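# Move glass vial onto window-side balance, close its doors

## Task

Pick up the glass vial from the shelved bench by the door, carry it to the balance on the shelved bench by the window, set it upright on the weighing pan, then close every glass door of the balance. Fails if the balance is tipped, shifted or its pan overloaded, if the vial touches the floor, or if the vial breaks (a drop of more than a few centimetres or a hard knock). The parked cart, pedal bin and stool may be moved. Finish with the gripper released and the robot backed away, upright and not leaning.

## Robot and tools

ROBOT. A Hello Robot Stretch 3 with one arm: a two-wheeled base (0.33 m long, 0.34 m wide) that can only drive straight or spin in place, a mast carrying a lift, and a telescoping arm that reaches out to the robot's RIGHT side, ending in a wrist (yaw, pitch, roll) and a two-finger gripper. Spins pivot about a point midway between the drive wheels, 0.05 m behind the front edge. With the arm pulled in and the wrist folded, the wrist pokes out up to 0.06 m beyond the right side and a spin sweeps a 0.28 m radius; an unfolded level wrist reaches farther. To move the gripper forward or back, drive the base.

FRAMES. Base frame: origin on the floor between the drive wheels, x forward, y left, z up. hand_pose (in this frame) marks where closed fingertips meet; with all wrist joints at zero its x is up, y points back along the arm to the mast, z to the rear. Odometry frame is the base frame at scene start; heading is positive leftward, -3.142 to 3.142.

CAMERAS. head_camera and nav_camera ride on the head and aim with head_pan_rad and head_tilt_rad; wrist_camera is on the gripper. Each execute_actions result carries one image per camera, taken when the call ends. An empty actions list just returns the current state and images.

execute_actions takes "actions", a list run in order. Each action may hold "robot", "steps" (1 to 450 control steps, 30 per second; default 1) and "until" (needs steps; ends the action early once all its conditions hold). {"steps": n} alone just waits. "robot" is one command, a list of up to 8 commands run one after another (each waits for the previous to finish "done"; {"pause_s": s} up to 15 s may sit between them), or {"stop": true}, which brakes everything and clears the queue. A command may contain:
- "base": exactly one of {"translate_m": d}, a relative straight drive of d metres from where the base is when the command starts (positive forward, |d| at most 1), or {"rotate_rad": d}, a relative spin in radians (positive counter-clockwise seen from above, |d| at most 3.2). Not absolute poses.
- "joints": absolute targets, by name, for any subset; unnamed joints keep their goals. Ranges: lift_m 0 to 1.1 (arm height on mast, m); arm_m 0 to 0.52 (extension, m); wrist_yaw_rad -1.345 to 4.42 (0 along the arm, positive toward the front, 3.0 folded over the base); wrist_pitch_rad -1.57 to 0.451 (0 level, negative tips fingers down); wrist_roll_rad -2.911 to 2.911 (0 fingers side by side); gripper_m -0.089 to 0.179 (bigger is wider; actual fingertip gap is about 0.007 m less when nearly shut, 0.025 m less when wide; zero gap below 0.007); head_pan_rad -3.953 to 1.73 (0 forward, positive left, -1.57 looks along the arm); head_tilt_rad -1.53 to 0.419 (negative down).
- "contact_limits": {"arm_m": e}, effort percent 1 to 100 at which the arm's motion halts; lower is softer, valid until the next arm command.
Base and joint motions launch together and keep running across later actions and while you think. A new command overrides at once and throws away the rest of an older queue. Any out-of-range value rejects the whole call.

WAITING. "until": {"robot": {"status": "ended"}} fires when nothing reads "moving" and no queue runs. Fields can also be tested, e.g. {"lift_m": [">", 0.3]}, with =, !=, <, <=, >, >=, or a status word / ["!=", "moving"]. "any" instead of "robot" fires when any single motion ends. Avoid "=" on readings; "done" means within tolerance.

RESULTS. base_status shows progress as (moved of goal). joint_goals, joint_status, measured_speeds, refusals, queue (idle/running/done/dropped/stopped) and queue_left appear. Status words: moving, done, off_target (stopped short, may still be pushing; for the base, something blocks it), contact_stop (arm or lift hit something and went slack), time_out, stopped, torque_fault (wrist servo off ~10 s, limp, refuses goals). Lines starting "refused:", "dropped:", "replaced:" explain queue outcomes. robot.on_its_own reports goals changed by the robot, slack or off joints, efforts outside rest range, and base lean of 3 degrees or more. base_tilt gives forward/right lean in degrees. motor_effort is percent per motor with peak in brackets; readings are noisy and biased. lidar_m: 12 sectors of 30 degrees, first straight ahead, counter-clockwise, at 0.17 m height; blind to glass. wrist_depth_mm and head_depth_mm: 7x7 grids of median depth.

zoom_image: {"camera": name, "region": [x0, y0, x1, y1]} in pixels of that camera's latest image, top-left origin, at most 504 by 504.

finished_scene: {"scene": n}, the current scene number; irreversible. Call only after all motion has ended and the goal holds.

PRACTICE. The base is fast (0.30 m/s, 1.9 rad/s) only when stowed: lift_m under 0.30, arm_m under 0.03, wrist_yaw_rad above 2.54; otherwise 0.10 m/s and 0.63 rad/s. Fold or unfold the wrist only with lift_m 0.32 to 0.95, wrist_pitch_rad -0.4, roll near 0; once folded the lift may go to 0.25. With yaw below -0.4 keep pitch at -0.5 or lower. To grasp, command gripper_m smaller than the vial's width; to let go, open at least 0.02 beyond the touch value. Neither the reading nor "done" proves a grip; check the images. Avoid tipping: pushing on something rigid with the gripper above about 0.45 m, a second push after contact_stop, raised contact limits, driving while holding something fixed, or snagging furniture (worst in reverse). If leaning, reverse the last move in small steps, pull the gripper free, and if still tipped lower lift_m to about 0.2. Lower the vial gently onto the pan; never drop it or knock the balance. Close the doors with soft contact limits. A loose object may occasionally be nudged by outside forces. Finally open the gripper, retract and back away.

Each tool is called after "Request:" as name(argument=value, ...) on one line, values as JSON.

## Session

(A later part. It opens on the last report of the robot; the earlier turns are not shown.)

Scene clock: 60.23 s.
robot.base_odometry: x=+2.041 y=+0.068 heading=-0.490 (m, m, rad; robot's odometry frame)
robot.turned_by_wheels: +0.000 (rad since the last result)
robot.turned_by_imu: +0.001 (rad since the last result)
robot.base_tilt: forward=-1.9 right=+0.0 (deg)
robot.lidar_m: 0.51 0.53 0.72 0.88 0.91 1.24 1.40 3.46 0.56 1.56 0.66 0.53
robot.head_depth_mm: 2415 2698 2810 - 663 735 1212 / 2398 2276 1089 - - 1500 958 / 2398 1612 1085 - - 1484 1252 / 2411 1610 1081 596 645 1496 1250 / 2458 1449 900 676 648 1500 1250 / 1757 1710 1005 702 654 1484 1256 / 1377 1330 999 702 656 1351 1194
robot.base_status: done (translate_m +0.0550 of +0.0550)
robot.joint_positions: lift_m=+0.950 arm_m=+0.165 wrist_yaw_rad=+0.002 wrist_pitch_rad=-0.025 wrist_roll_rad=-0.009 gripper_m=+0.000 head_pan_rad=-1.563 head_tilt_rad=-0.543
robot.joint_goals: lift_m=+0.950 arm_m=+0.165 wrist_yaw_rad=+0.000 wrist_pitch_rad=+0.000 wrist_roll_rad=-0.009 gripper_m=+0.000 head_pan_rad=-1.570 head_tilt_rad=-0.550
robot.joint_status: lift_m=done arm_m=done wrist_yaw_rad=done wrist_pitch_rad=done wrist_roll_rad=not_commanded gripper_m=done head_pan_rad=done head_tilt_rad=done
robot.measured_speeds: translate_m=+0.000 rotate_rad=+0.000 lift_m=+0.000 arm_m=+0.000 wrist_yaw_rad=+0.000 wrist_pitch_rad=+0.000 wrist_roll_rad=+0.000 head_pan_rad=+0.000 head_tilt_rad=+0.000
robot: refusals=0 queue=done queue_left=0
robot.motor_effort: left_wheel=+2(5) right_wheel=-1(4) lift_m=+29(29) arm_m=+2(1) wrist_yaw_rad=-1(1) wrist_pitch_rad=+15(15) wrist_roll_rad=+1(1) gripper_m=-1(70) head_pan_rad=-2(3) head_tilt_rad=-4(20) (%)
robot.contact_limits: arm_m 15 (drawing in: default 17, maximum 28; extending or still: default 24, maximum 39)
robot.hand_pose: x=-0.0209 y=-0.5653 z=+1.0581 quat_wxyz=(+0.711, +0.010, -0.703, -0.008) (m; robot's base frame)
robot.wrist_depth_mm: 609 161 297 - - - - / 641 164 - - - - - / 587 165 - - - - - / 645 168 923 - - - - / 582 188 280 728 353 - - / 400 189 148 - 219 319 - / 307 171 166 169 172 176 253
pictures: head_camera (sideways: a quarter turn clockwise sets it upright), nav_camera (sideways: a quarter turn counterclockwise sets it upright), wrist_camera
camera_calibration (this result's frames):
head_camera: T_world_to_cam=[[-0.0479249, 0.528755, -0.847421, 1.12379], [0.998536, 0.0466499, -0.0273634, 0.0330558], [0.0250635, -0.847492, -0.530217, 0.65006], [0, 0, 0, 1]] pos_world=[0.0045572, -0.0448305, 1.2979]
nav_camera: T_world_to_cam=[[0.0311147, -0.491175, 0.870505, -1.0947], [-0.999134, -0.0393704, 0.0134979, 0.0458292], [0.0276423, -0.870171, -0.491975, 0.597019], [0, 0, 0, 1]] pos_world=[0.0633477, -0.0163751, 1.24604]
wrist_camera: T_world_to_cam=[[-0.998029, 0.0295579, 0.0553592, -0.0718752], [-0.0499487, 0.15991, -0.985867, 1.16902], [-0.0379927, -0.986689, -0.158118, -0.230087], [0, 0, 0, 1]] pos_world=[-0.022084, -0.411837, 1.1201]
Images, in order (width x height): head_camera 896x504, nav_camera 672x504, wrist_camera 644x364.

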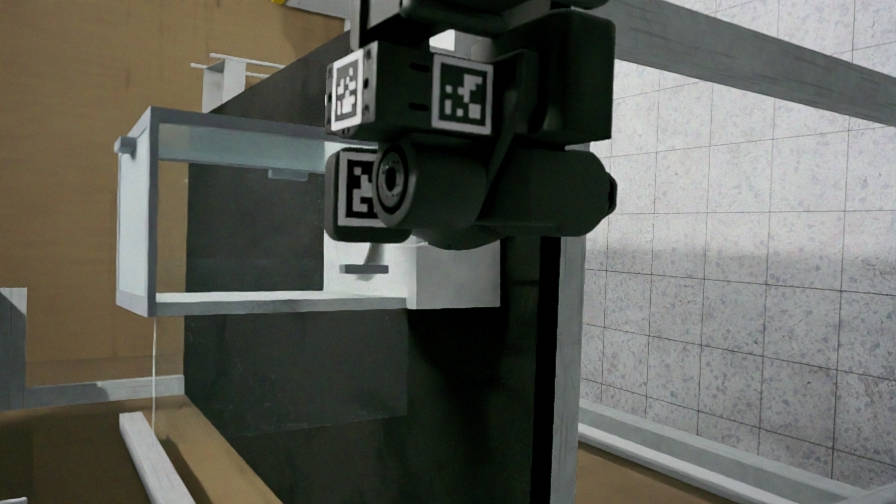

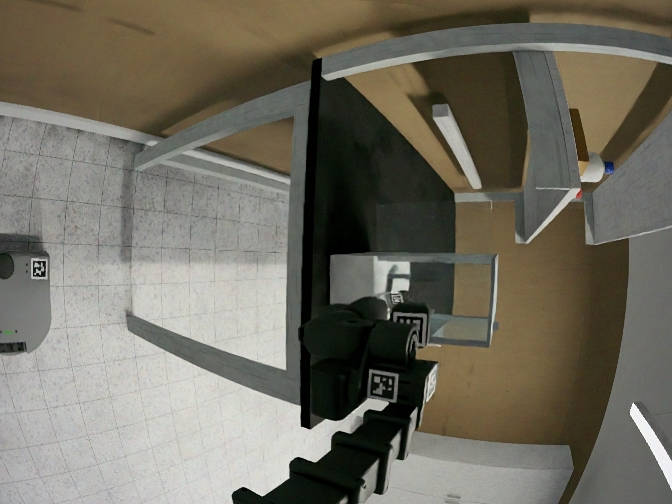

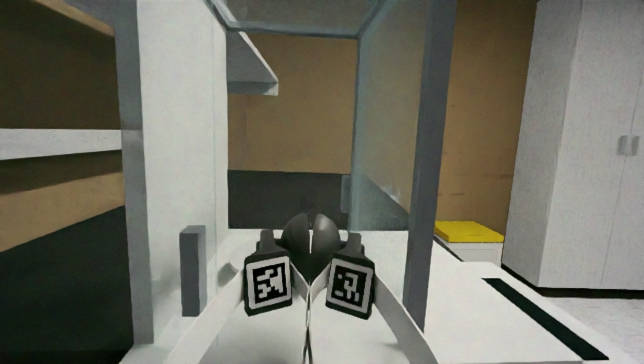

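Request:
execute_actions(actions=[{"robot":{"base":{"translate_m":0.028}},"steps":450,"until":{"robot":{"status":"ended"}}}])

Scene clock: 63.77 s.
robot.base_odometry: x=+2.066 y=+0.055 heading=-0.490 (m, m, rad; robot's odometry frame)
robot.turned_by_wheels: +0.000 (rad since the last result)
robot.turned_by_imu: +0.000 (rad since the last result)
robot.base_tilt: forward=-1.9 right=+0.0 (deg)
robot.lidar_m: 0.48 0.50 0.68 0.88 0.91 1.24 1.43 3.45 0.57 1.44 0.64 0.50
robot.head_depth_mm: 2405 2643 2763 - 663 764 920 / 2401 678 1027 - - 1507 1230 / 2398 1634 1081 - - 1495 1257 / 2404 1467 1015 605 643 1485 1261 / 2448 1776 1012 706 648 1485 1252 / 1692 1607 1003 701 651 1450 1249 / 1293 1256 1003 701 656 1317 1176
robot.base_status: done (translate_m +0.0280 of +0.0280)
robot.joint_positions: lift_m=+0.950 arm_m=+0.165 wrist_yaw_rad=-0.003 wrist_pitch_rad=-0.025 wrist_roll_rad=-0.009 gripper_m=+0.000 head_pan_rad=-1.563 head_tilt_rad=-0.543
robot.joint_goals: lift_m=+0.950 arm_m=+0.165 wrist_yaw_rad=+0.000 wrist_pitch_rad=+0.000 wrist_roll_rad=-0.009 gripper_m=+0.000 head_pan_rad=-1.570 head_tilt_rad=-0.550
robot.joint_status: lift_m=done arm_m=done wrist_yaw_rad=done wrist_pitch_rad=done wrist_roll_rad=not_commanded gripper_m=done head_pan_rad=done head_tilt_rad=done
robot.measured_speeds: translate_m=+0.000 rotate_rad=+0.000 lift_m=+0.000 arm_m=+0.000 wrist_yaw_rad=+0.000 wrist_pitch_rad=+0.000 wrist_roll_rad=+0.000 head_pan_rad=+0.000 head_tilt_rad=+0.000
robot: refusals=0 queue=done queue_left=0
robot.motor_effort: left_wheel=+1(5) right_wheel=-1(3) lift_m=+29(29) arm_m=+2(2) wrist_yaw_rad=+2(2) wrist_pitch_rad=+15(15) wrist_roll_rad=+1(1) gripper_m=-1(2) head_pan_rad=-1(2) head_tilt_rad=-4(4) (%)
robot.contact_limits: arm_m 15 (drawing in: default 17, maximum 28; extending or still: default 24, maximum 39)
robot.hand_pose: x=-0.0222 y=-0.5653 z=+1.0581 quat_wxyz=(+0.711, +0.008, -0.703, -0.010) (m; robot's base frame)
robot.wrist_depth_mm: 594 711 197 - - - - / 609 823 200 - - - - / 555 900 205 - - - - / 606 877 209 - - - - / 583 608 152 813 351 - - / 402 412 154 - 234 223 - / 306 311 160 169 165 175 198
pictures: head_camera (sideways: a quarter turn clockwise sets it upright), nav_camera (sideways: a quarter turn counterclockwise sets it upright), wrist_camera
camera_calibration (this result's frames):
head_camera: T_world_to_cam=[[-0.0479249, 0.528755, -0.84742, 1.12379], [0.998536, 0.04665, -0.0273634, 0.0330558], [0.0250636, -0.847492, -0.530217, 0.65006], [0, 0, 0, 1]] pos_world=[0.00455721, -0.0448305, 1.2979]
nav_camera: T_world_to_cam=[[0.0311148, -0.491175, 0.870505, -1.0947], [-0.999134, -0.0393705, 0.0134979, 0.0458292], [0.0276424, -0.87017, -0.491975, 0.597019], [0, 0, 0, 1]] pos_world=[0.0633477, -0.016375, 1.24604]
wrist_camera: T_world_to_cam=[[-0.997876, 0.0343279, 0.0553594, -0.0703947], [-0.049184, 0.160146, -0.985867, 1.16911], [-0.0427084, -0.986496, -0.158118, -0.230128], [0, 0, 0, 1]] pos_world=[-0.0225721, -0.411833, 1.1201]
Images, in order (width x height): head_camera 896x504, nav_camera 672x504, wrist_camera 644x364.

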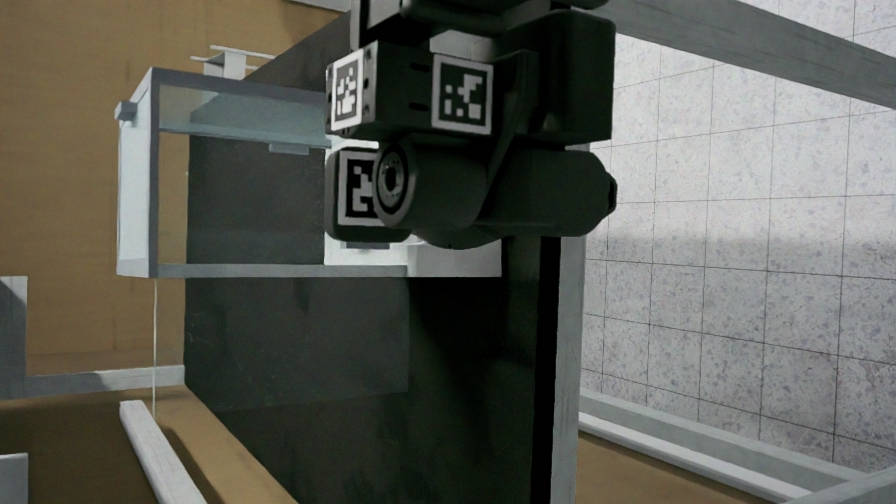

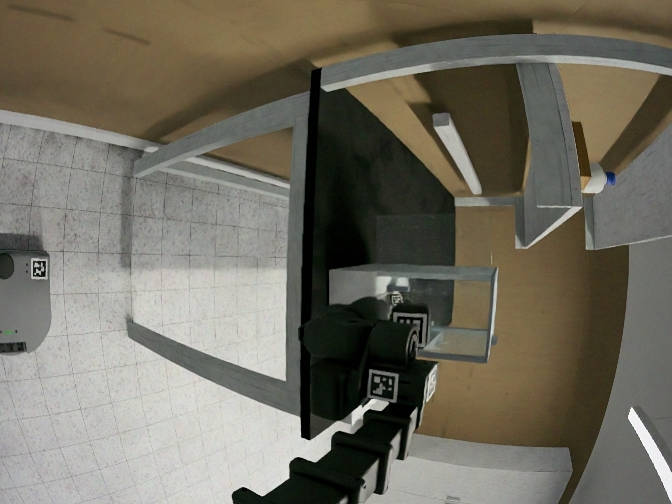

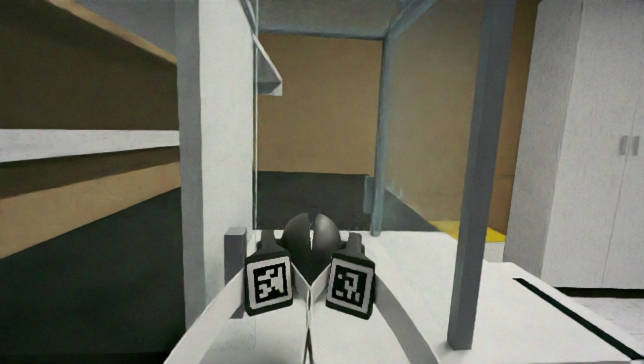

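The door moved a few millimetres, so I'll keep pushing it.

Request:
execute_actions(actions=[{"robot":{"base":{"translate_m":0.015}},"steps":450,"until":{"robot":{"status":"ended"}}}])

Scene clock: 65.87 s.
robot.base_odometry: x=+2.079 y=+0.048 heading=-0.490 (m, m, rad; robot's odometry frame)
robot.turned_by_wheels: +0.000 (rad since the last result)
robot.turned_by_imu: +0.000 (rad since the last result)
robot.base_tilt: forward=-1.9 right=+0.0 (deg)
robot.lidar_m: 0.47 0.49 0.66 0.88 0.91 1.24 1.45 3.44 0.58 1.39 0.63 0.48
robot.head_depth_mm: 2409 2567 1180 - 676 785 896 / 2434 1492 1022 - - 1504 1260 / 2380 1636 1123 - - 1505 1259 / 2395 1607 1011 651 645 1489 1260 / 2390 1782 1006 706 648 1496 1251 / 1668 1595 1007 704 651 1446 1250 / 1195 1227 999 699 657 1306 1130
robot.base_status: done (translate_m +0.0150 of +0.0150)
robot.joint_positions: lift_m=+0.950 arm_m=+0.165 wrist_yaw_rad=-0.013 wrist_pitch_rad=-0.025 wrist_roll_rad=-0.009 gripper_m=+0.000 head_pan_rad=-1.563 head_tilt_rad=-0.543
robot.joint_goals: lift_m=+0.950 arm_m=+0.165 wrist_yaw_rad=+0.000 wrist_pitch_rad=+0.000 wrist_roll_rad=-0.009 gripper_m=+0.000 head_pan_rad=-1.570 head_tilt_rad=-0.550
robot.joint_status: lift_m=done arm_m=done wrist_yaw_rad=done wrist_pitch_rad=done wrist_roll_rad=not_commanded gripper_m=done head_pan_rad=done head_tilt_rad=done
robot.measured_speeds: translate_m=+0.000 rotate_rad=+0.000 lift_m=+0.000 arm_m=+0.000 wrist_yaw_rad=+0.000 wrist_pitch_rad=+0.000 wrist_roll_rad=+0.000 head_pan_rad=+0.000 head_tilt_rad=+0.000
robot: refusals=0 queue=done queue_left=0
robot.motor_effort: left_wheel=-1(4) right_wheel=+4(5) lift_m=+29(29) arm_m=+2(2) wrist_yaw_rad=+8(8) wrist_pitch_rad=+15(15) wrist_roll_rad=+1(1) gripper_m=-3(3) head_pan_rad=-3(2) head_tilt_rad=-3(6) (%)
robot.contact_limits: arm_m 15 (drawing in: default 17, maximum 28; extending or still: default 24, maximum 39)
robot.hand_pose: x=-0.0247 y=-0.5653 z=+1.0581 quat_wxyz=(+0.711, +0.005, -0.703, -0.014) (m; robot's base frame)
robot.wrist_depth_mm: 592 724 181 - - - - / 594 888 186 - - - - / 552 909 258 - - - - / 602 882 272 - - - - / 560 609 277 794 343 - - / 405 410 366 - 235 224 - / 302 309 163 169 172 167 179
pictures: head_camera (sideways: a quarter turn clockwise sets it upright), nav_camera (sideways: a quarter turn counterclockwise sets it upright), wrist_camera
camera_calibration (this result's frames):
head_camera: T_world_to_cam=[[-0.0479247, 0.528755, -0.847421, 1.12379], [0.998536, 0.0466496, -0.0273634, 0.0330558], [0.0250632, -0.847492, -0.530217, 0.65006], [0, 0, 0, 1]] pos_world=[0.00455719, -0.0448305, 1.2979]
nav_camera: T_world_to_cam=[[0.0311145, -0.491175, 0.870505, -1.0947], [-0.999134, -0.03937, 0.0134979, 0.0458292], [0.027642, -0.870171, -0.491975, 0.597019], [0, 0, 0, 1]] pos_world=[0.0633477, -0.0163751, 1.24604]
wrist_camera: T_world_to_cam=[[-0.997484, 0.0442695, 0.0553628, -0.0673108], [-0.0475891, 0.160628, -0.985867, 1.1693], [-0.0525366, -0.986022, -0.158117, -0.230192], [0, 0, 0, 1]] pos_world=[-0.0235893, -0.411816, 1.1201]
Images, in order (width x height): head_camera 896x504, nav_camera 672x504, wrist_camera 644x364.

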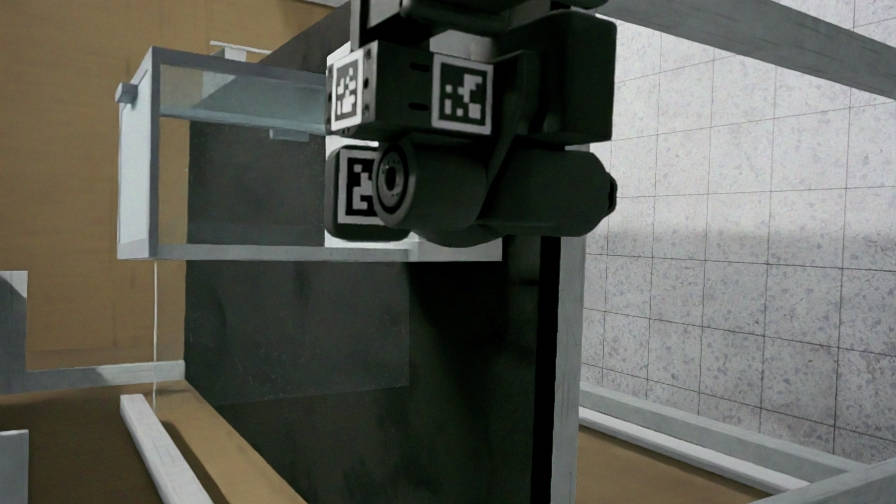

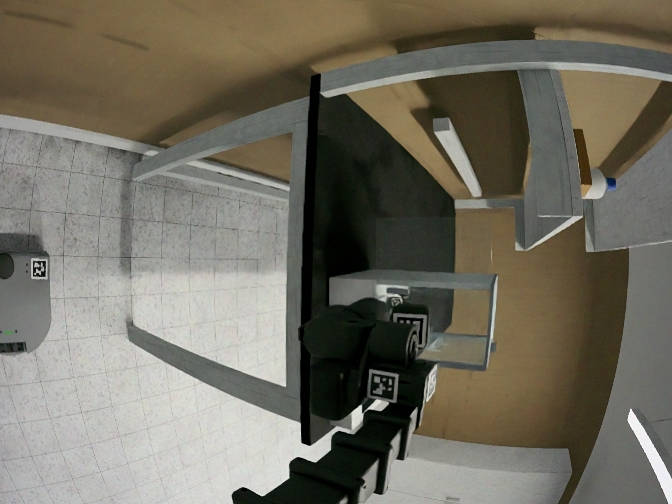

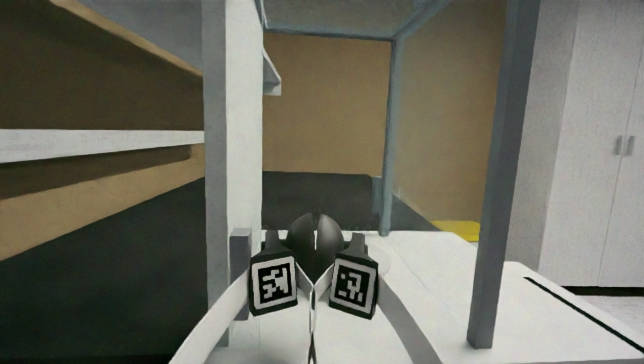

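Request:
execute_actions(actions=[{"robot":[{"base":{"translate_m":-0.02}},{"joints":{"arm_m":0.0}},{"joints":{"wrist_pitch_rad":-0.4,"lift_m":0.85,"head_pan_rad":-3.3,"head_tilt_rad":-0.4},"base":{"rotate_rad":0.292}},{"joints":{"wrist_yaw_rad":3.0,"lift_m":0.5},"base":{"translate_m":-0.25}},{"joints":{"lift_m":0.28},"base":{"translate_m":-0.2}},{"base":{"translate_m":-1.0}}],"steps":450,"until":{"robot":{"status":"ended"}}},{"steps":450,"until":{"robot":{"status":"ended"}}}])

Scene clock: 92.80 s.
robot.base_odometry: x=+0.640 y=+0.342 heading=-0.198 (m, m, rad; robot's odometry frame)
robot.turned_by_wheels: +0.292 (rad since the last result)
robot.turned_by_imu: +0.306 (rad since the last result)
robot.base_tilt: forward=-1.9 right=+0.0 (deg)
robot.lidar_m: 1.87 1.47 0.69 0.70 0.82 1.48 2.14 2.28 2.02 2.06 1.89 1.11
robot.head_depth_mm: 2354 2536 2724 2896 2182 1700 1377 / 2402 2566 2801 2933 2205 1689 1377 / 2455 2631 2832 2940 2189 1684 1374 / 2494 2652 2739 2895 2168 1683 1368 / 2530 2707 2390 2991 2170 1680 1368 / 2578 2756 2403 2875 2153 1668 1365 / 2627 2834 2716 3029 2142 1664 1358
robot.base_status: done (translate_m -1.0000 of -1.0000)
robot.joint_positions: lift_m=+0.280 arm_m=+0.000 wrist_yaw_rad=+2.998 wrist_pitch_rad=-0.415 wrist_roll_rad=-0.009 gripper_m=+0.000 head_pan_rad=-3.293 head_tilt_rad=-0.407
robot.joint_goals: lift_m=+0.280 arm_m=+0.000 wrist_yaw_rad=+3.000 wrist_pitch_rad=-0.400 wrist_roll_rad=-0.009 gripper_m=+0.000 head_pan_rad=-3.300 head_tilt_rad=-0.400
robot.joint_status: lift_m=done arm_m=done wrist_yaw_rad=done wrist_pitch_rad=done wrist_roll_rad=not_commanded gripper_m=done head_pan_rad=done head_tilt_rad=done
robot.measured_speeds: translate_m=+0.000 rotate_rad=+0.000 lift_m=+0.000 arm_m=+0.000 wrist_yaw_rad=+0.000 wrist_pitch_rad=+0.000 wrist_roll_rad=+0.000 head_pan_rad=+0.000 head_tilt_rad=+0.000
robot: refusals=0 queue=done queue_left=0
robot.motor_effort: left_wheel=-2(6) right_wheel=+2(5) lift_m=+22(29) arm_m=-1(3) wrist_yaw_rad=+2(7) wrist_pitch_rad=+9(14) wrist_roll_rad=+1(1) gripper_m=-2(2) head_pan_rad=-2(31) head_tilt_rad=+3(14) (%)
robot.hand_pose: x=+0.0109 y=+0.0773 z=+0.2934 quat_wxyz=(+0.195, +0.697, +0.097, +0.683) (m; robot's base frame)
robot.wrist_depth_mm: 768 - 694 682 - - - / 842 - 768 729 - - - / 945 928 901 874 - - - / 755 757 795 800 823 827 855 / 599 599 649 668 640 657 677 / 495 511 - - 526 532 542 / 431 - - 441 440 452 460
pictures: head_camera (sideways: a quarter turn clockwise sets it upright), nav_camera (sideways: a quarter turn counterclockwise sets it upright), wrist_camera
camera_calibration (this result's frames):
head_camera: T_world_to_cam=[[0.411037, -0.0183697, -0.911434, 1.20448], [-0.116225, -0.992694, -0.0324073, 0.0464277], [-0.90418, 0.119252, -0.410169, 0.499523], [0, 0, 0, 1]] pos_world=[-0.0380326, 0.00864559, 1.3042]
nav_camera: T_world_to_cam=[[-0.368514, 0.0285911, 0.929183, -1.16881], [0.121578, 0.992424, 0.0176809, 0.0335443], [-0.921638, 0.119484, -0.369198, 0.443044], [0, 0, 0, 1]] pos_world=[-0.0264743, -0.0528093, 1.24902]
wrist_camera: T_world_to_cam=[[0.986476, -0.151202, 0.0632685, -0.0267757], [-0.0258755, -0.524831, -0.850813, 0.327019], [0.16185, 0.83767, -0.521646, 0.247752], [0, 0, 0, 1]] pos_world=[-0.00522326, -0.0399536, 0.409165]
Images, in order (width x height): head_camera 896x504, nav_camera 672x504, wrist_camera 644x364.

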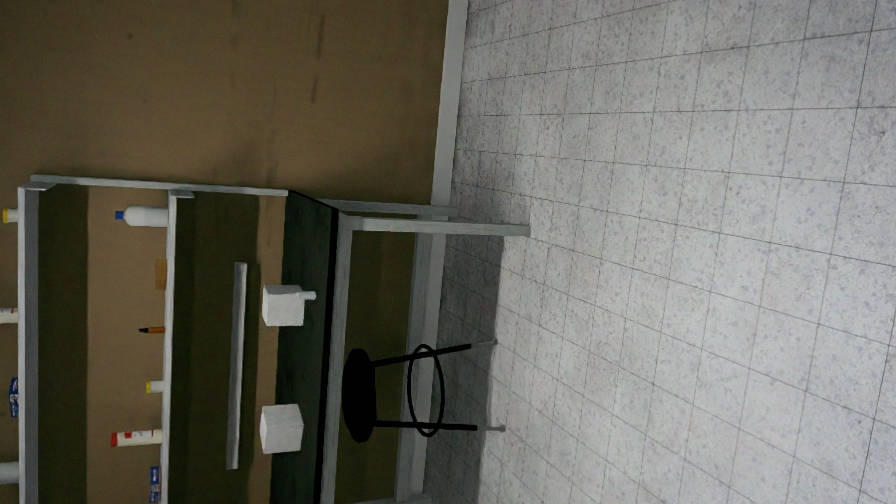

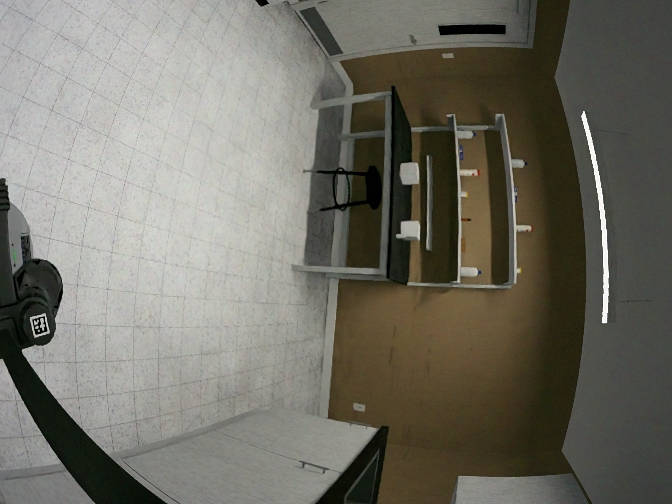

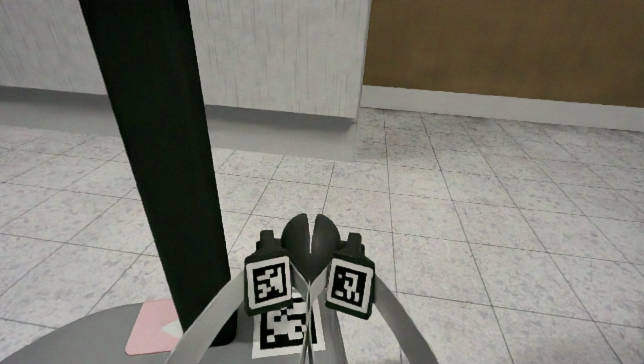

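Request:
execute_actions(actions=[{"robot":[{"base":{"translate_m":-1.0}},{"base":{"translate_m":-0.72}},{"base":{"rotate_rad":-1.87},"joints":{"head_pan_rad":-1.57,"head_tilt_rad":-0.7}},{"joints":{"lift_m":0.6}},{"joints":{"lift_m":0.78,"wrist_yaw_rad":0,"gripper_m":0.09}},{"joints":{"wrist_pitch_rad":0.02}}],"steps":450,"until":{"robot":{"status":"ended"}}},{"steps":450,"until":{"robot":{"status":"ended"}}}])

Scene clock: 114.77 s.
robot.base_odometry: x=-1.047 y=+0.680 heading=-2.068 (m, m, rad; robot's odometry frame)
robot.turned_by_wheels: -1.870 (rad since the last result)
robot.turned_by_imu: -1.873 (rad since the last result)
robot.base_tilt: forward=-1.9 right=+0.0 (deg)
robot.lidar_m: 1.78 1.57 2.27 2.78 1.68 1.24 1.19 1.75 0.53 1.13 0.70 1.26
robot.head_depth_mm: 1023 1169 1291 803 693 1300 - / 1047 1149 1028 800 693 1342 - / 1049 1175 1023 800 691 - - / 1048 1180 989 787 709 1384 1174 / 1057 1191 832 799 707 1352 1167 / 1061 1199 981 794 707 1316 1167 / 1064 1199 1023 794 706 1325 1163
robot.base_status: done (rotate_rad -1.8699 of -1.8700)
robot.joint_positions: lift_m=+0.780 arm_m=+0.000 wrist_yaw_rad=+0.003 wrist_pitch_rad=-0.006 wrist_roll_rad=-0.009 gripper_m=+0.090 head_pan_rad=-1.577 head_tilt_rad=-0.692
robot.joint_goals: lift_m=+0.780 arm_m=+0.000 wrist_yaw_rad=+0.000 wrist_pitch_rad=+0.020 wrist_roll_rad=-0.009 gripper_m=+0.090 head_pan_rad=-1.570 head_tilt_rad=-0.700
robot.joint_status: lift_m=done arm_m=done wrist_yaw_rad=done wrist_pitch_rad=done wrist_roll_rad=not_commanded gripper_m=done head_pan_rad=done head_tilt_rad=done
robot.measured_speeds: translate_m=+0.000 rotate_rad=+0.000 lift_m=+0.000 arm_m=+0.000 wrist_yaw_rad=+0.000 wrist_pitch_rad=+0.000 wrist_roll_rad=+0.000 head_pan_rad=+0.000 head_tilt_rad=+0.000
robot: refusals=0 queue=done queue_left=0
robot.motor_effort: left_wheel=+1(9) right_wheel=-1(6) lift_m=+29(32) arm_m=-2(2) wrist_yaw_rad=-2(2) wrist_pitch_rad=+15(15) wrist_roll_rad=+1(1) gripper_m=+1(84) head_pan_rad=+3(30) head_tilt_rad=-5(28) (%)
robot.hand_pose: x=-0.0206 y=-0.4013 z=+0.8929 quat_wxyz=(+0.711, +0.004, -0.703, -0.001) (m; robot's base frame)
robot.wrist_depth_mm: 760 743 733 737 749 940 956 / 972 952 955 976 994 984 992 / 985 983 981 999 996 995 - / - - 517 - - - - / 573 596 525 646 862 - - / 389 419 377 410 406 - - / 289 287 300 302 309 317 -
pictures: head_camera (sideways: a quarter turn clockwise sets it upright), nav_camera (sideways: a quarter turn counterclockwise sets it upright), wrist_camera
camera_calibration (this result's frames):
head_camera: T_world_to_cam=[[-0.0398066, 0.648968, -0.759774, 1.00948], [0.999112, 0.0363594, -0.0212895, 0.0251399], [0.0138088, -0.759947, -0.649839, 0.805749], [0, 0, 0, 1]] pos_world=[0.0039399, -0.0437062, 1.29112]
nav_camera: T_world_to_cam=[[0.0234974, -0.61499, 0.788185, -0.987318], [-0.999595, -0.0271003, 0.00865471, 0.0521394], [0.0160375, -0.788069, -0.615378, 0.75764], [0, 0, 0, 1]] pos_world=[0.0631671, -0.00870488, 1.24397]
wrist_camera: T_world_to_cam=[[-0.998068, 0.0293718, 0.054757, -0.0668024], [-0.0500855, 0.141279, -0.988702, 0.974997], [-0.0367759, -0.989534, -0.139535, -0.112052], [0, 0, 0, 1]] pos_world=[-0.0219609, -0.246664, 0.952004]
Images, in order (width x height): head_camera 896x504, nav_camera 672x504, wrist_camera 644x364.

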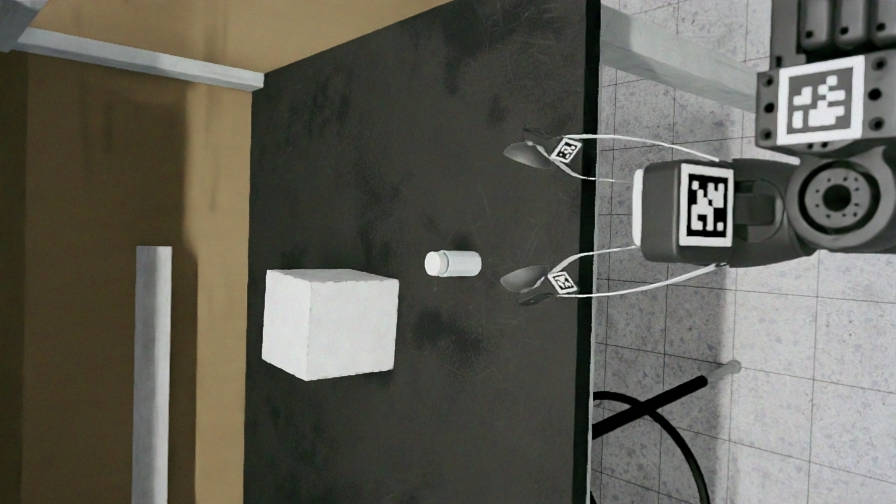

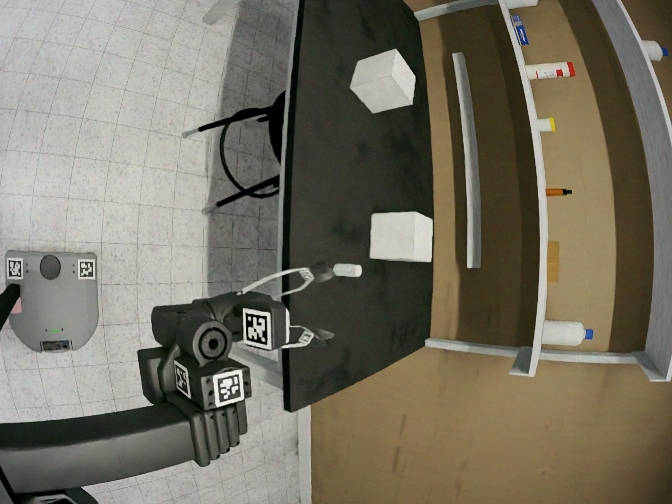

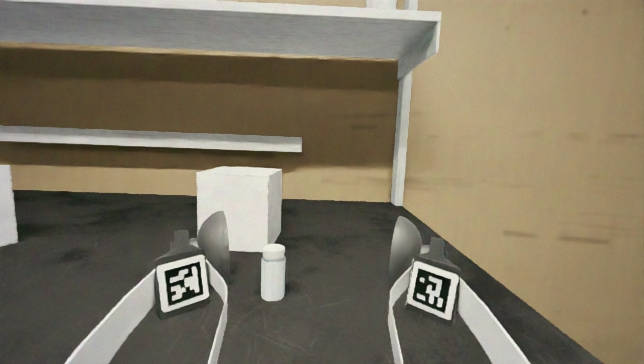

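Request:
execute_actions(actions=[{"robot":[{"base":{"translate_m":0.048},"joints":{"lift_m":0.69}},{"joints":{"arm_m":0.15},"contact_limits":{"arm_m":12}}],"steps":450,"until":{"robot":{"status":"ended"}}}])

Scene clock: 121.97 s.
robot.base_odometry: x=-1.070 y=+0.638 heading=-2.068 (m, m, rad; robot's odometry frame)
robot.turned_by_wheels: +0.000 (rad since the last result)
robot.turned_by_imu: +0.001 (rad since the last result)
robot.base_tilt: forward=-1.9 right=+0.0 (deg)
robot.lidar_m: 1.78 1.53 2.24 2.78 1.76 1.29 1.24 1.76 0.55 1.13 0.69 1.21
robot.head_depth_mm: 1017 1148 1073 803 695 855 - / 1041 1179 1029 801 674 - 1162 / 1047 1176 1028 802 690 - 1173 / 1049 1183 851 799 710 1338 1166 / 1052 1187 843 798 708 1344 1173 / 1061 1196 1024 796 709 1319 1171 / 1064 1200 1016 794 707 1313 1170
robot.base_status: done (translate_m +0.0480 of +0.0480)
robot.joint_positions: lift_m=+0.690 arm_m=+0.150 wrist_yaw_rad=+0.002 wrist_pitch_rad=-0.004 wrist_roll_rad=-0.009 gripper_m=+0.090 head_pan_rad=-1.577 head_tilt_rad=-0.692
robot.joint_goals: lift_m=+0.690 arm_m=+0.150 wrist_yaw_rad=+0.000 wrist_pitch_rad=+0.020 wrist_roll_rad=-0.009 gripper_m=+0.090 head_pan_rad=-1.570 head_tilt_rad=-0.700
robot.joint_status: lift_m=done arm_m=done wrist_yaw_rad=done wrist_pitch_rad=done wrist_roll_rad=not_commanded gripper_m=done head_pan_rad=done head_tilt_rad=done
robot.measured_speeds: translate_m=+0.000 rotate_rad=+0.000 lift_m=+0.000 arm_m=+0.000 wrist_yaw_rad=+0.000 wrist_pitch_rad=+0.000 wrist_roll_rad=+0.000 head_pan_rad=+0.000 head_tilt_rad=+0.000
robot: refusals=0 queue=done queue_left=0
robot.motor_effort: left_wheel=+2(5) right_wheel=-1(3) lift_m=+22(29) arm_m=+2(3) wrist_yaw_rad=-1(2) wrist_pitch_rad=+14(16) wrist_roll_rad=+1(1) gripper_m=+1(1) head_pan_rad=+3(3) head_tilt_rad=-5(5) (%)
robot.contact_limits: arm_m 12 (drawing in: default 17, maximum 28; extending or still: default 24, maximum 39)
robot.hand_pose: x=-0.0209 y=-0.5509 z=+0.8036 quat_wxyz=(+0.711, +0.003, -0.703, -0.001) (m; robot's base frame)
robot.wrist_depth_mm: 786 813 813 807 798 811 824 / 822 817 813 834 833 823 834 / 833 837 350 850 844 853 847 / 605 633 356 619 792 871 871 / 311 316 331 283 395 369 903 / 206 224 215 209 216 232 239 / 156 154 160 162 165 169 172
pictures: head_camera (sideways: a quarter turn clockwise sets it upright), nav_camera (sideways: a quarter turn counterclockwise sets it upright), wrist_camera
camera_calibration (this result's frames):
head_camera: T_world_to_cam=[[-0.039835, 0.648966, -0.759774, 1.00948], [0.99911, 0.0364031, -0.0212895, 0.0251399], [0.013842, -0.759946, -0.649839, 0.805749], [0, 0, 0, 1]] pos_world=[0.00394181, -0.0437063, 1.29112]
nav_camera: T_world_to_cam=[[0.0235244, -0.614989, 0.788185, -0.987318], [-0.999594, -0.0271441, 0.00865471, 0.0521394], [0.016072, -0.788069, -0.615378, 0.757639], [0, 0, 0, 1]] pos_world=[0.0631675, -0.00870239, 1.24397]
wrist_camera: T_world_to_cam=[[-0.998033, 0.0306321, 0.0547007, -0.0570796], [-0.0499169, 0.139633, -0.988944, 0.907168], [-0.0379314, -0.989729, -0.137829, -0.274056], [0, 0, 0, 1]] pos_world=[-0.0220796, -0.396163, 0.862488]
Images, in order (width x height): head_camera 896x504, nav_camera 672x504, wrist_camera 644x364.

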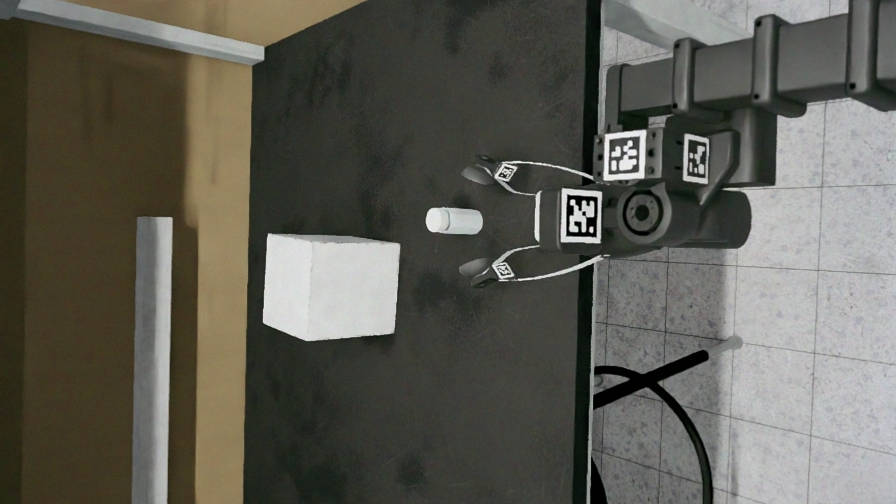

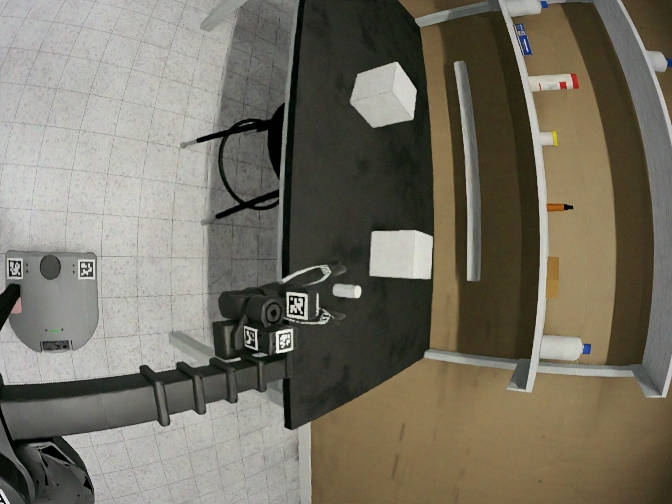

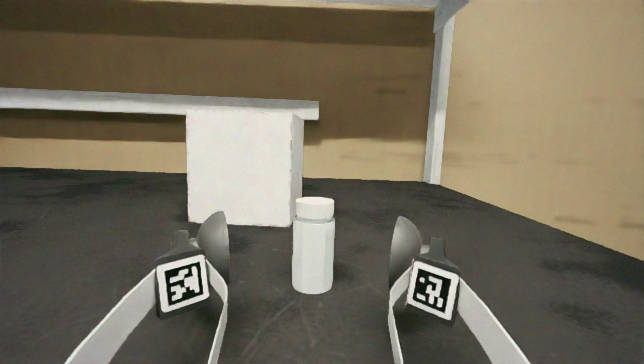

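Request:
execute_actions(actions=[{"robot":[{"joints":{"lift_m":0.68,"arm_m":0.202},"contact_limits":{"arm_m":12}},{"joints":{"gripper_m":0.045}}],"steps":450,"until":{"robot":{"status":"ended"}}}])

Scene clock: 126.67 s.
robot.base_odometry: x=-1.070 y=+0.638 heading=-2.068 (m, m, rad; robot's odometry frame)
robot.turned_by_wheels: +0.000 (rad since the last result)
robot.turned_by_imu: +0.001 (rad since the last result)
robot.base_tilt: forward=-1.9 right=+0.0 (deg)
robot.lidar_m: 1.78 1.53 2.23 2.78 1.75 1.29 1.24 1.75 0.56 1.13 0.69 1.21
robot.head_depth_mm: 1018 1147 1076 802 695 885 - / 1045 1172 1030 805 703 - 1175 / 1048 1187 1031 830 - 1298 1175 / 1052 1177 846 800 718 1316 1173 / 1057 1193 842 798 709 1349 1171 / 1059 1192 1026 799 709 1320 1168 / 1064 1196 1017 797 706 1311 1165
robot.base_status: done (translate_m +0.0480 of +0.0480)
robot.joint_positions: lift_m=+0.680 arm_m=+0.202 wrist_yaw_rad=+0.002 wrist_pitch_rad=-0.004 wrist_roll_rad=-0.009 gripper_m=+0.045 head_pan_rad=-1.577 head_tilt_rad=-0.692
robot.joint_goals: lift_m=+0.680 arm_m=+0.202 wrist_yaw_rad=+0.000 wrist_pitch_rad=+0.020 wrist_roll_rad=-0.009 gripper_m=+0.045 head_pan_rad=-1.570 head_tilt_rad=-0.700
robot.joint_status: lift_m=done arm_m=done wrist_yaw_rad=done wrist_pitch_rad=done wrist_roll_rad=not_commanded gripper_m=done head_pan_rad=done head_tilt_rad=done
robot.measured_speeds: translate_m=+0.000 rotate_rad=+0.000 lift_m=+0.000 arm_m=+0.000 wrist_yaw_rad=+0.000 wrist_pitch_rad=+0.000 wrist_roll_rad=+0.000 head_pan_rad=+0.000 head_tilt_rad=+0.000
robot: refusals=0 queue=done queue_left=0
robot.motor_effort: left_wheel=+2(2) right_wheel=-1(1) lift_m=+22(22) arm_m=+2(2) wrist_yaw_rad=-1(1) wrist_pitch_rad=+14(14) wrist_roll_rad=+1(1) gripper_m=+1(83) head_pan_rad=+3(3) head_tilt_rad=-4(4) (%)
robot.contact_limits: arm_m 12 (drawing in: default 17, maximum 28; extending or still: default 24, maximum 39)
robot.hand_pose: x=-0.0209 y=-0.6029 z=+0.7937 quat_wxyz=(+0.711, +0.003, -0.703, -0.001) (m; robot's base frame)
robot.wrist_depth_mm: 753 746 755 767 758 763 774 / 757 771 761 781 782 768 796 / 815 783 295 789 800 800 786 / 540 570 304 553 734 834 814 / 280 288 307 153 341 333 832 / 186 191 - 156 213 209 214 / 140 141 144 146 148 152 154
pictures: head_camera (sideways: a quarter turn clockwise sets it upright), nav_camera (sideways: a quarter turn counterclockwise sets it upright), wrist_camera
camera_calibration (this result's frames):
head_camera: T_world_to_cam=[[-0.0398352, 0.648966, -0.759774, 1.00948], [0.99911, 0.0364035, -0.0212895, 0.0251399], [0.0138423, -0.759946, -0.649839, 0.805749], [0, 0, 0, 1]] pos_world=[0.00394182, -0.0437063, 1.29112]
nav_camera: T_world_to_cam=[[0.0235246, -0.614989, 0.788185, -0.987318], [-0.999594, -0.0271444, 0.00865471, 0.0521394], [0.0160723, -0.788069, -0.615378, 0.757639], [0, 0, 0, 1]] pos_world=[0.0631675, -0.00870236, 1.24397]
wrist_camera: T_world_to_cam=[[-0.998033, 0.0306393, 0.0546993, -0.0549363], [-0.0499162, 0.13959, -0.98895, 0.904535], [-0.0379362, -0.989735, -0.137786, -0.32694], [0, 0, 0, 1]] pos_world=[-0.0220801, -0.448165, 0.852497]
Images, in order (width x height): head_camera 896x504, nav_camera 672x504, wrist_camera 644x364.

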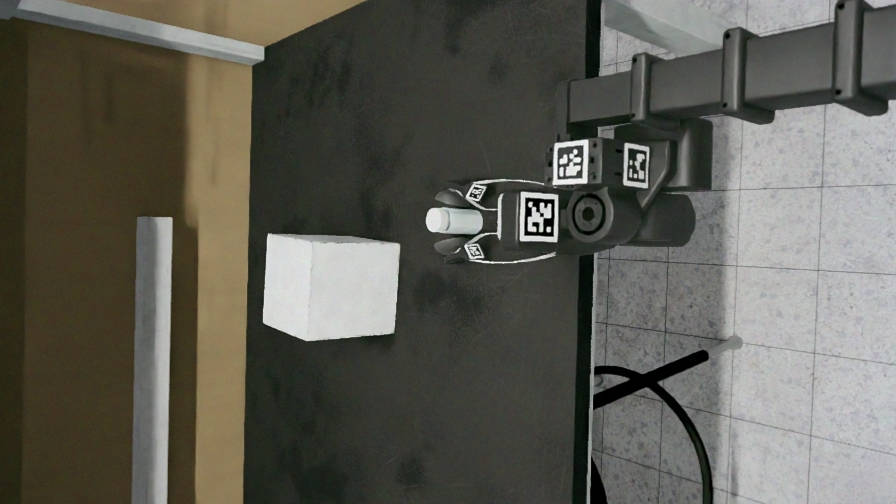

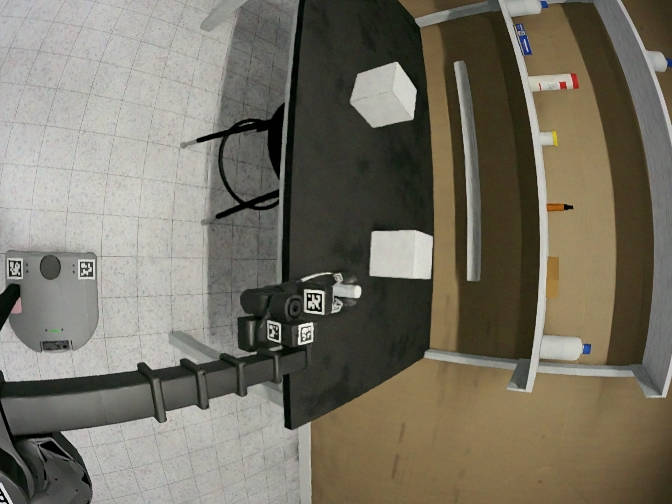

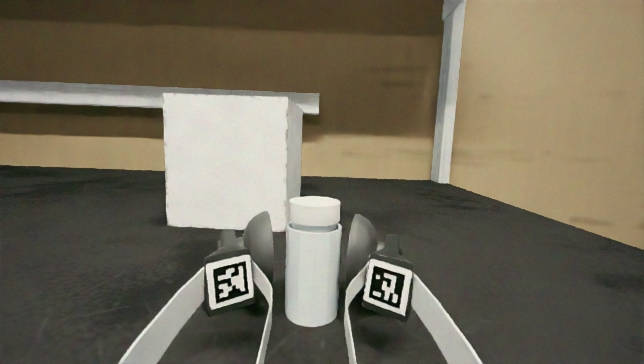

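Request:
execute_actions(actions=[{"robot":[{"joints":{"arm_m":0.207,"lift_m":0.675}},{"joints":{"gripper_m":-0.005}},{"pause_s":0.3},{"joints":{"lift_m":0.70}}],"steps":450,"until":{"robot":{"status":"ended"}}}])

Scene clock: 132.53 s.
robot.base_odometry: x=-1.070 y=+0.638 heading=-2.068 (m, m, rad; robot's odometry frame)
robot.turned_by_wheels: +0.000 (rad since the last result)
robot.turned_by_imu: +0.001 (rad since the last result)
robot.base_tilt: forward=-1.9 right=+0.0 (deg)
robot.lidar_m: 1.79 1.53 2.23 2.78 1.75 1.28 1.24 1.76 0.55 1.13 0.69 1.22
robot.head_depth_mm: 1016 1146 1083 803 693 848 - / 1050 1172 1032 801 - - 1170 / 1047 1182 1027 812 - 1331 1174 / 1050 1182 850 789 732 1354 1168 / 1054 1191 838 797 709 1348 1166 / 1062 1192 1024 796 708 1313 1168 / 1066 1201 1021 792 703 1319 1161
robot.base_status: done (translate_m +0.0480 of +0.0480)
robot.joint_positions: lift_m=+0.700 arm_m=+0.207 wrist_yaw_rad=+0.002 wrist_pitch_rad=-0.004 wrist_roll_rad=-0.009 gripper_m=-0.004 head_pan_rad=-1.577 head_tilt_rad=-0.692
robot.joint_goals: lift_m=+0.700 arm_m=+0.207 wrist_yaw_rad=+0.000 wrist_pitch_rad=+0.020 wrist_roll_rad=-0.009 gripper_m=-0.005 head_pan_rad=-1.570 head_tilt_rad=-0.700
robot.joint_status: lift_m=done arm_m=done wrist_yaw_rad=done wrist_pitch_rad=done wrist_roll_rad=not_commanded gripper_m=done head_pan_rad=done head_tilt_rad=done
robot.measured_speeds: translate_m=+0.000 rotate_rad=+0.000 lift_m=+0.000 arm_m=+0.000 wrist_yaw_rad=+0.000 wrist_pitch_rad=+0.000 wrist_roll_rad=+0.000 head_pan_rad=+0.000 head_tilt_rad=+0.000
robot: refusals=0 queue=done queue_left=0
robot.motor_effort: left_wheel=+2(1) right_wheel=-1(1) lift_m=+30(30) arm_m=+2(0) wrist_yaw_rad=-1(1) wrist_pitch_rad=+14(14) wrist_roll_rad=+1(1) gripper_m=-13(92) head_pan_rad=+3(3) head_tilt_rad=-5(4) (%)
robot.hand_pose: x=-0.0209 y=-0.6079 z=+0.8133 quat_wxyz=(+0.711, +0.003, -0.703, -0.001) (m; robot's base frame)
robot.wrist_depth_mm: 741 750 736 753 775 755 758 / 747 751 761 774 782 790 784 / 788 773 295 780 794 784 807 / 677 574 298 563 816 814 833 / 337 315 305 145 388 400 831 / 225 229 249 147 257 252 259 / 169 171 174 170 180 183 188
pictures: head_camera (sideways: a quarter turn clockwise sets it upright), nav_camera (sideways: a quarter turn counterclockwise sets it upright), wrist_camera
camera_calibration (this result's frames):
head_camera: T_world_to_cam=[[-0.0398352, 0.648966, -0.759774, 1.00948], [0.99911, 0.0364034, -0.0212895, 0.0251399], [0.0138422, -0.759946, -0.649839, 0.805749], [0, 0, 0, 1]] pos_world=[0.00394182, -0.0437063, 1.29112]
nav_camera: T_world_to_cam=[[0.0235245, -0.614989, 0.788185, -0.987318], [-0.999594, -0.0271443, 0.00865471, 0.0521394], [0.0160722, -0.788069, -0.615378, 0.757639], [0, 0, 0, 1]] pos_world=[0.0631675, -0.00870237, 1.24397]
wrist_camera: T_world_to_cam=[[-0.998033, 0.030638, 0.0546993, -0.0558597], [-0.0499163, 0.139589, -0.988951, 0.924692], [-0.0379349, -0.989735, -0.137785, -0.329179], [0, 0, 0, 1]] pos_world=[-0.02208, -0.453165, 0.872174]
Images, in order (width x height): head_camera 896x504, nav_camera 672x504, wrist_camera 644x364.

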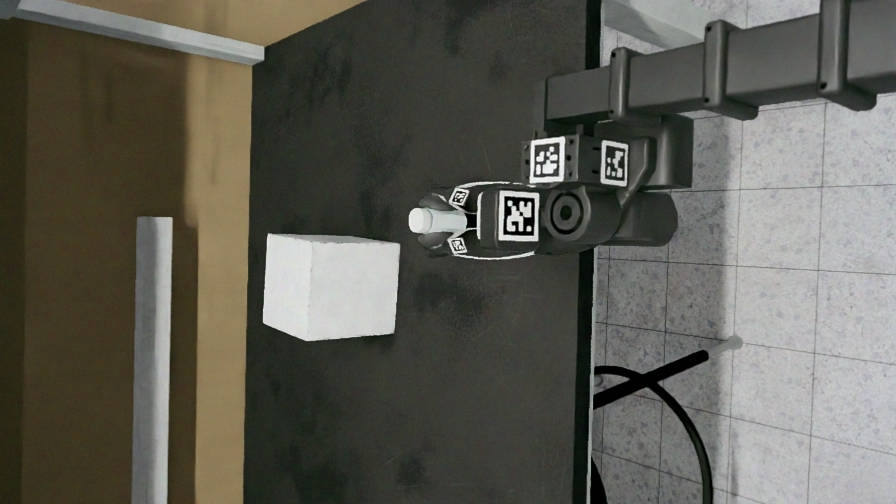

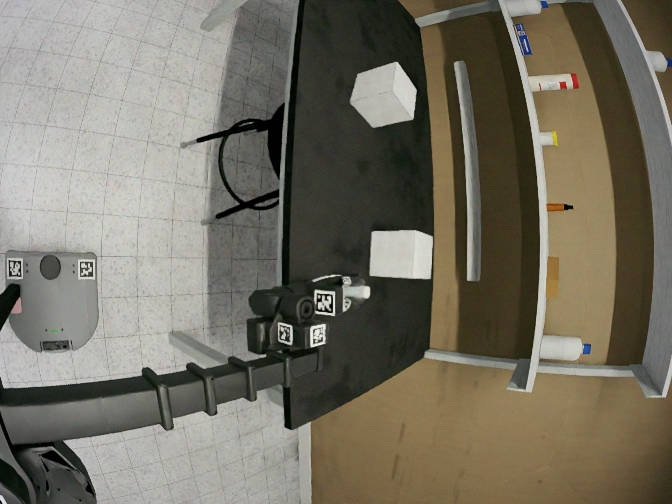

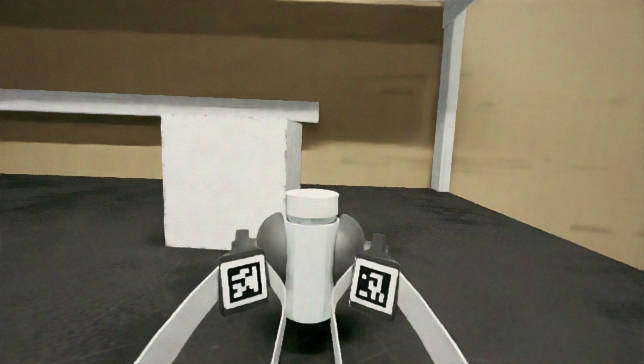

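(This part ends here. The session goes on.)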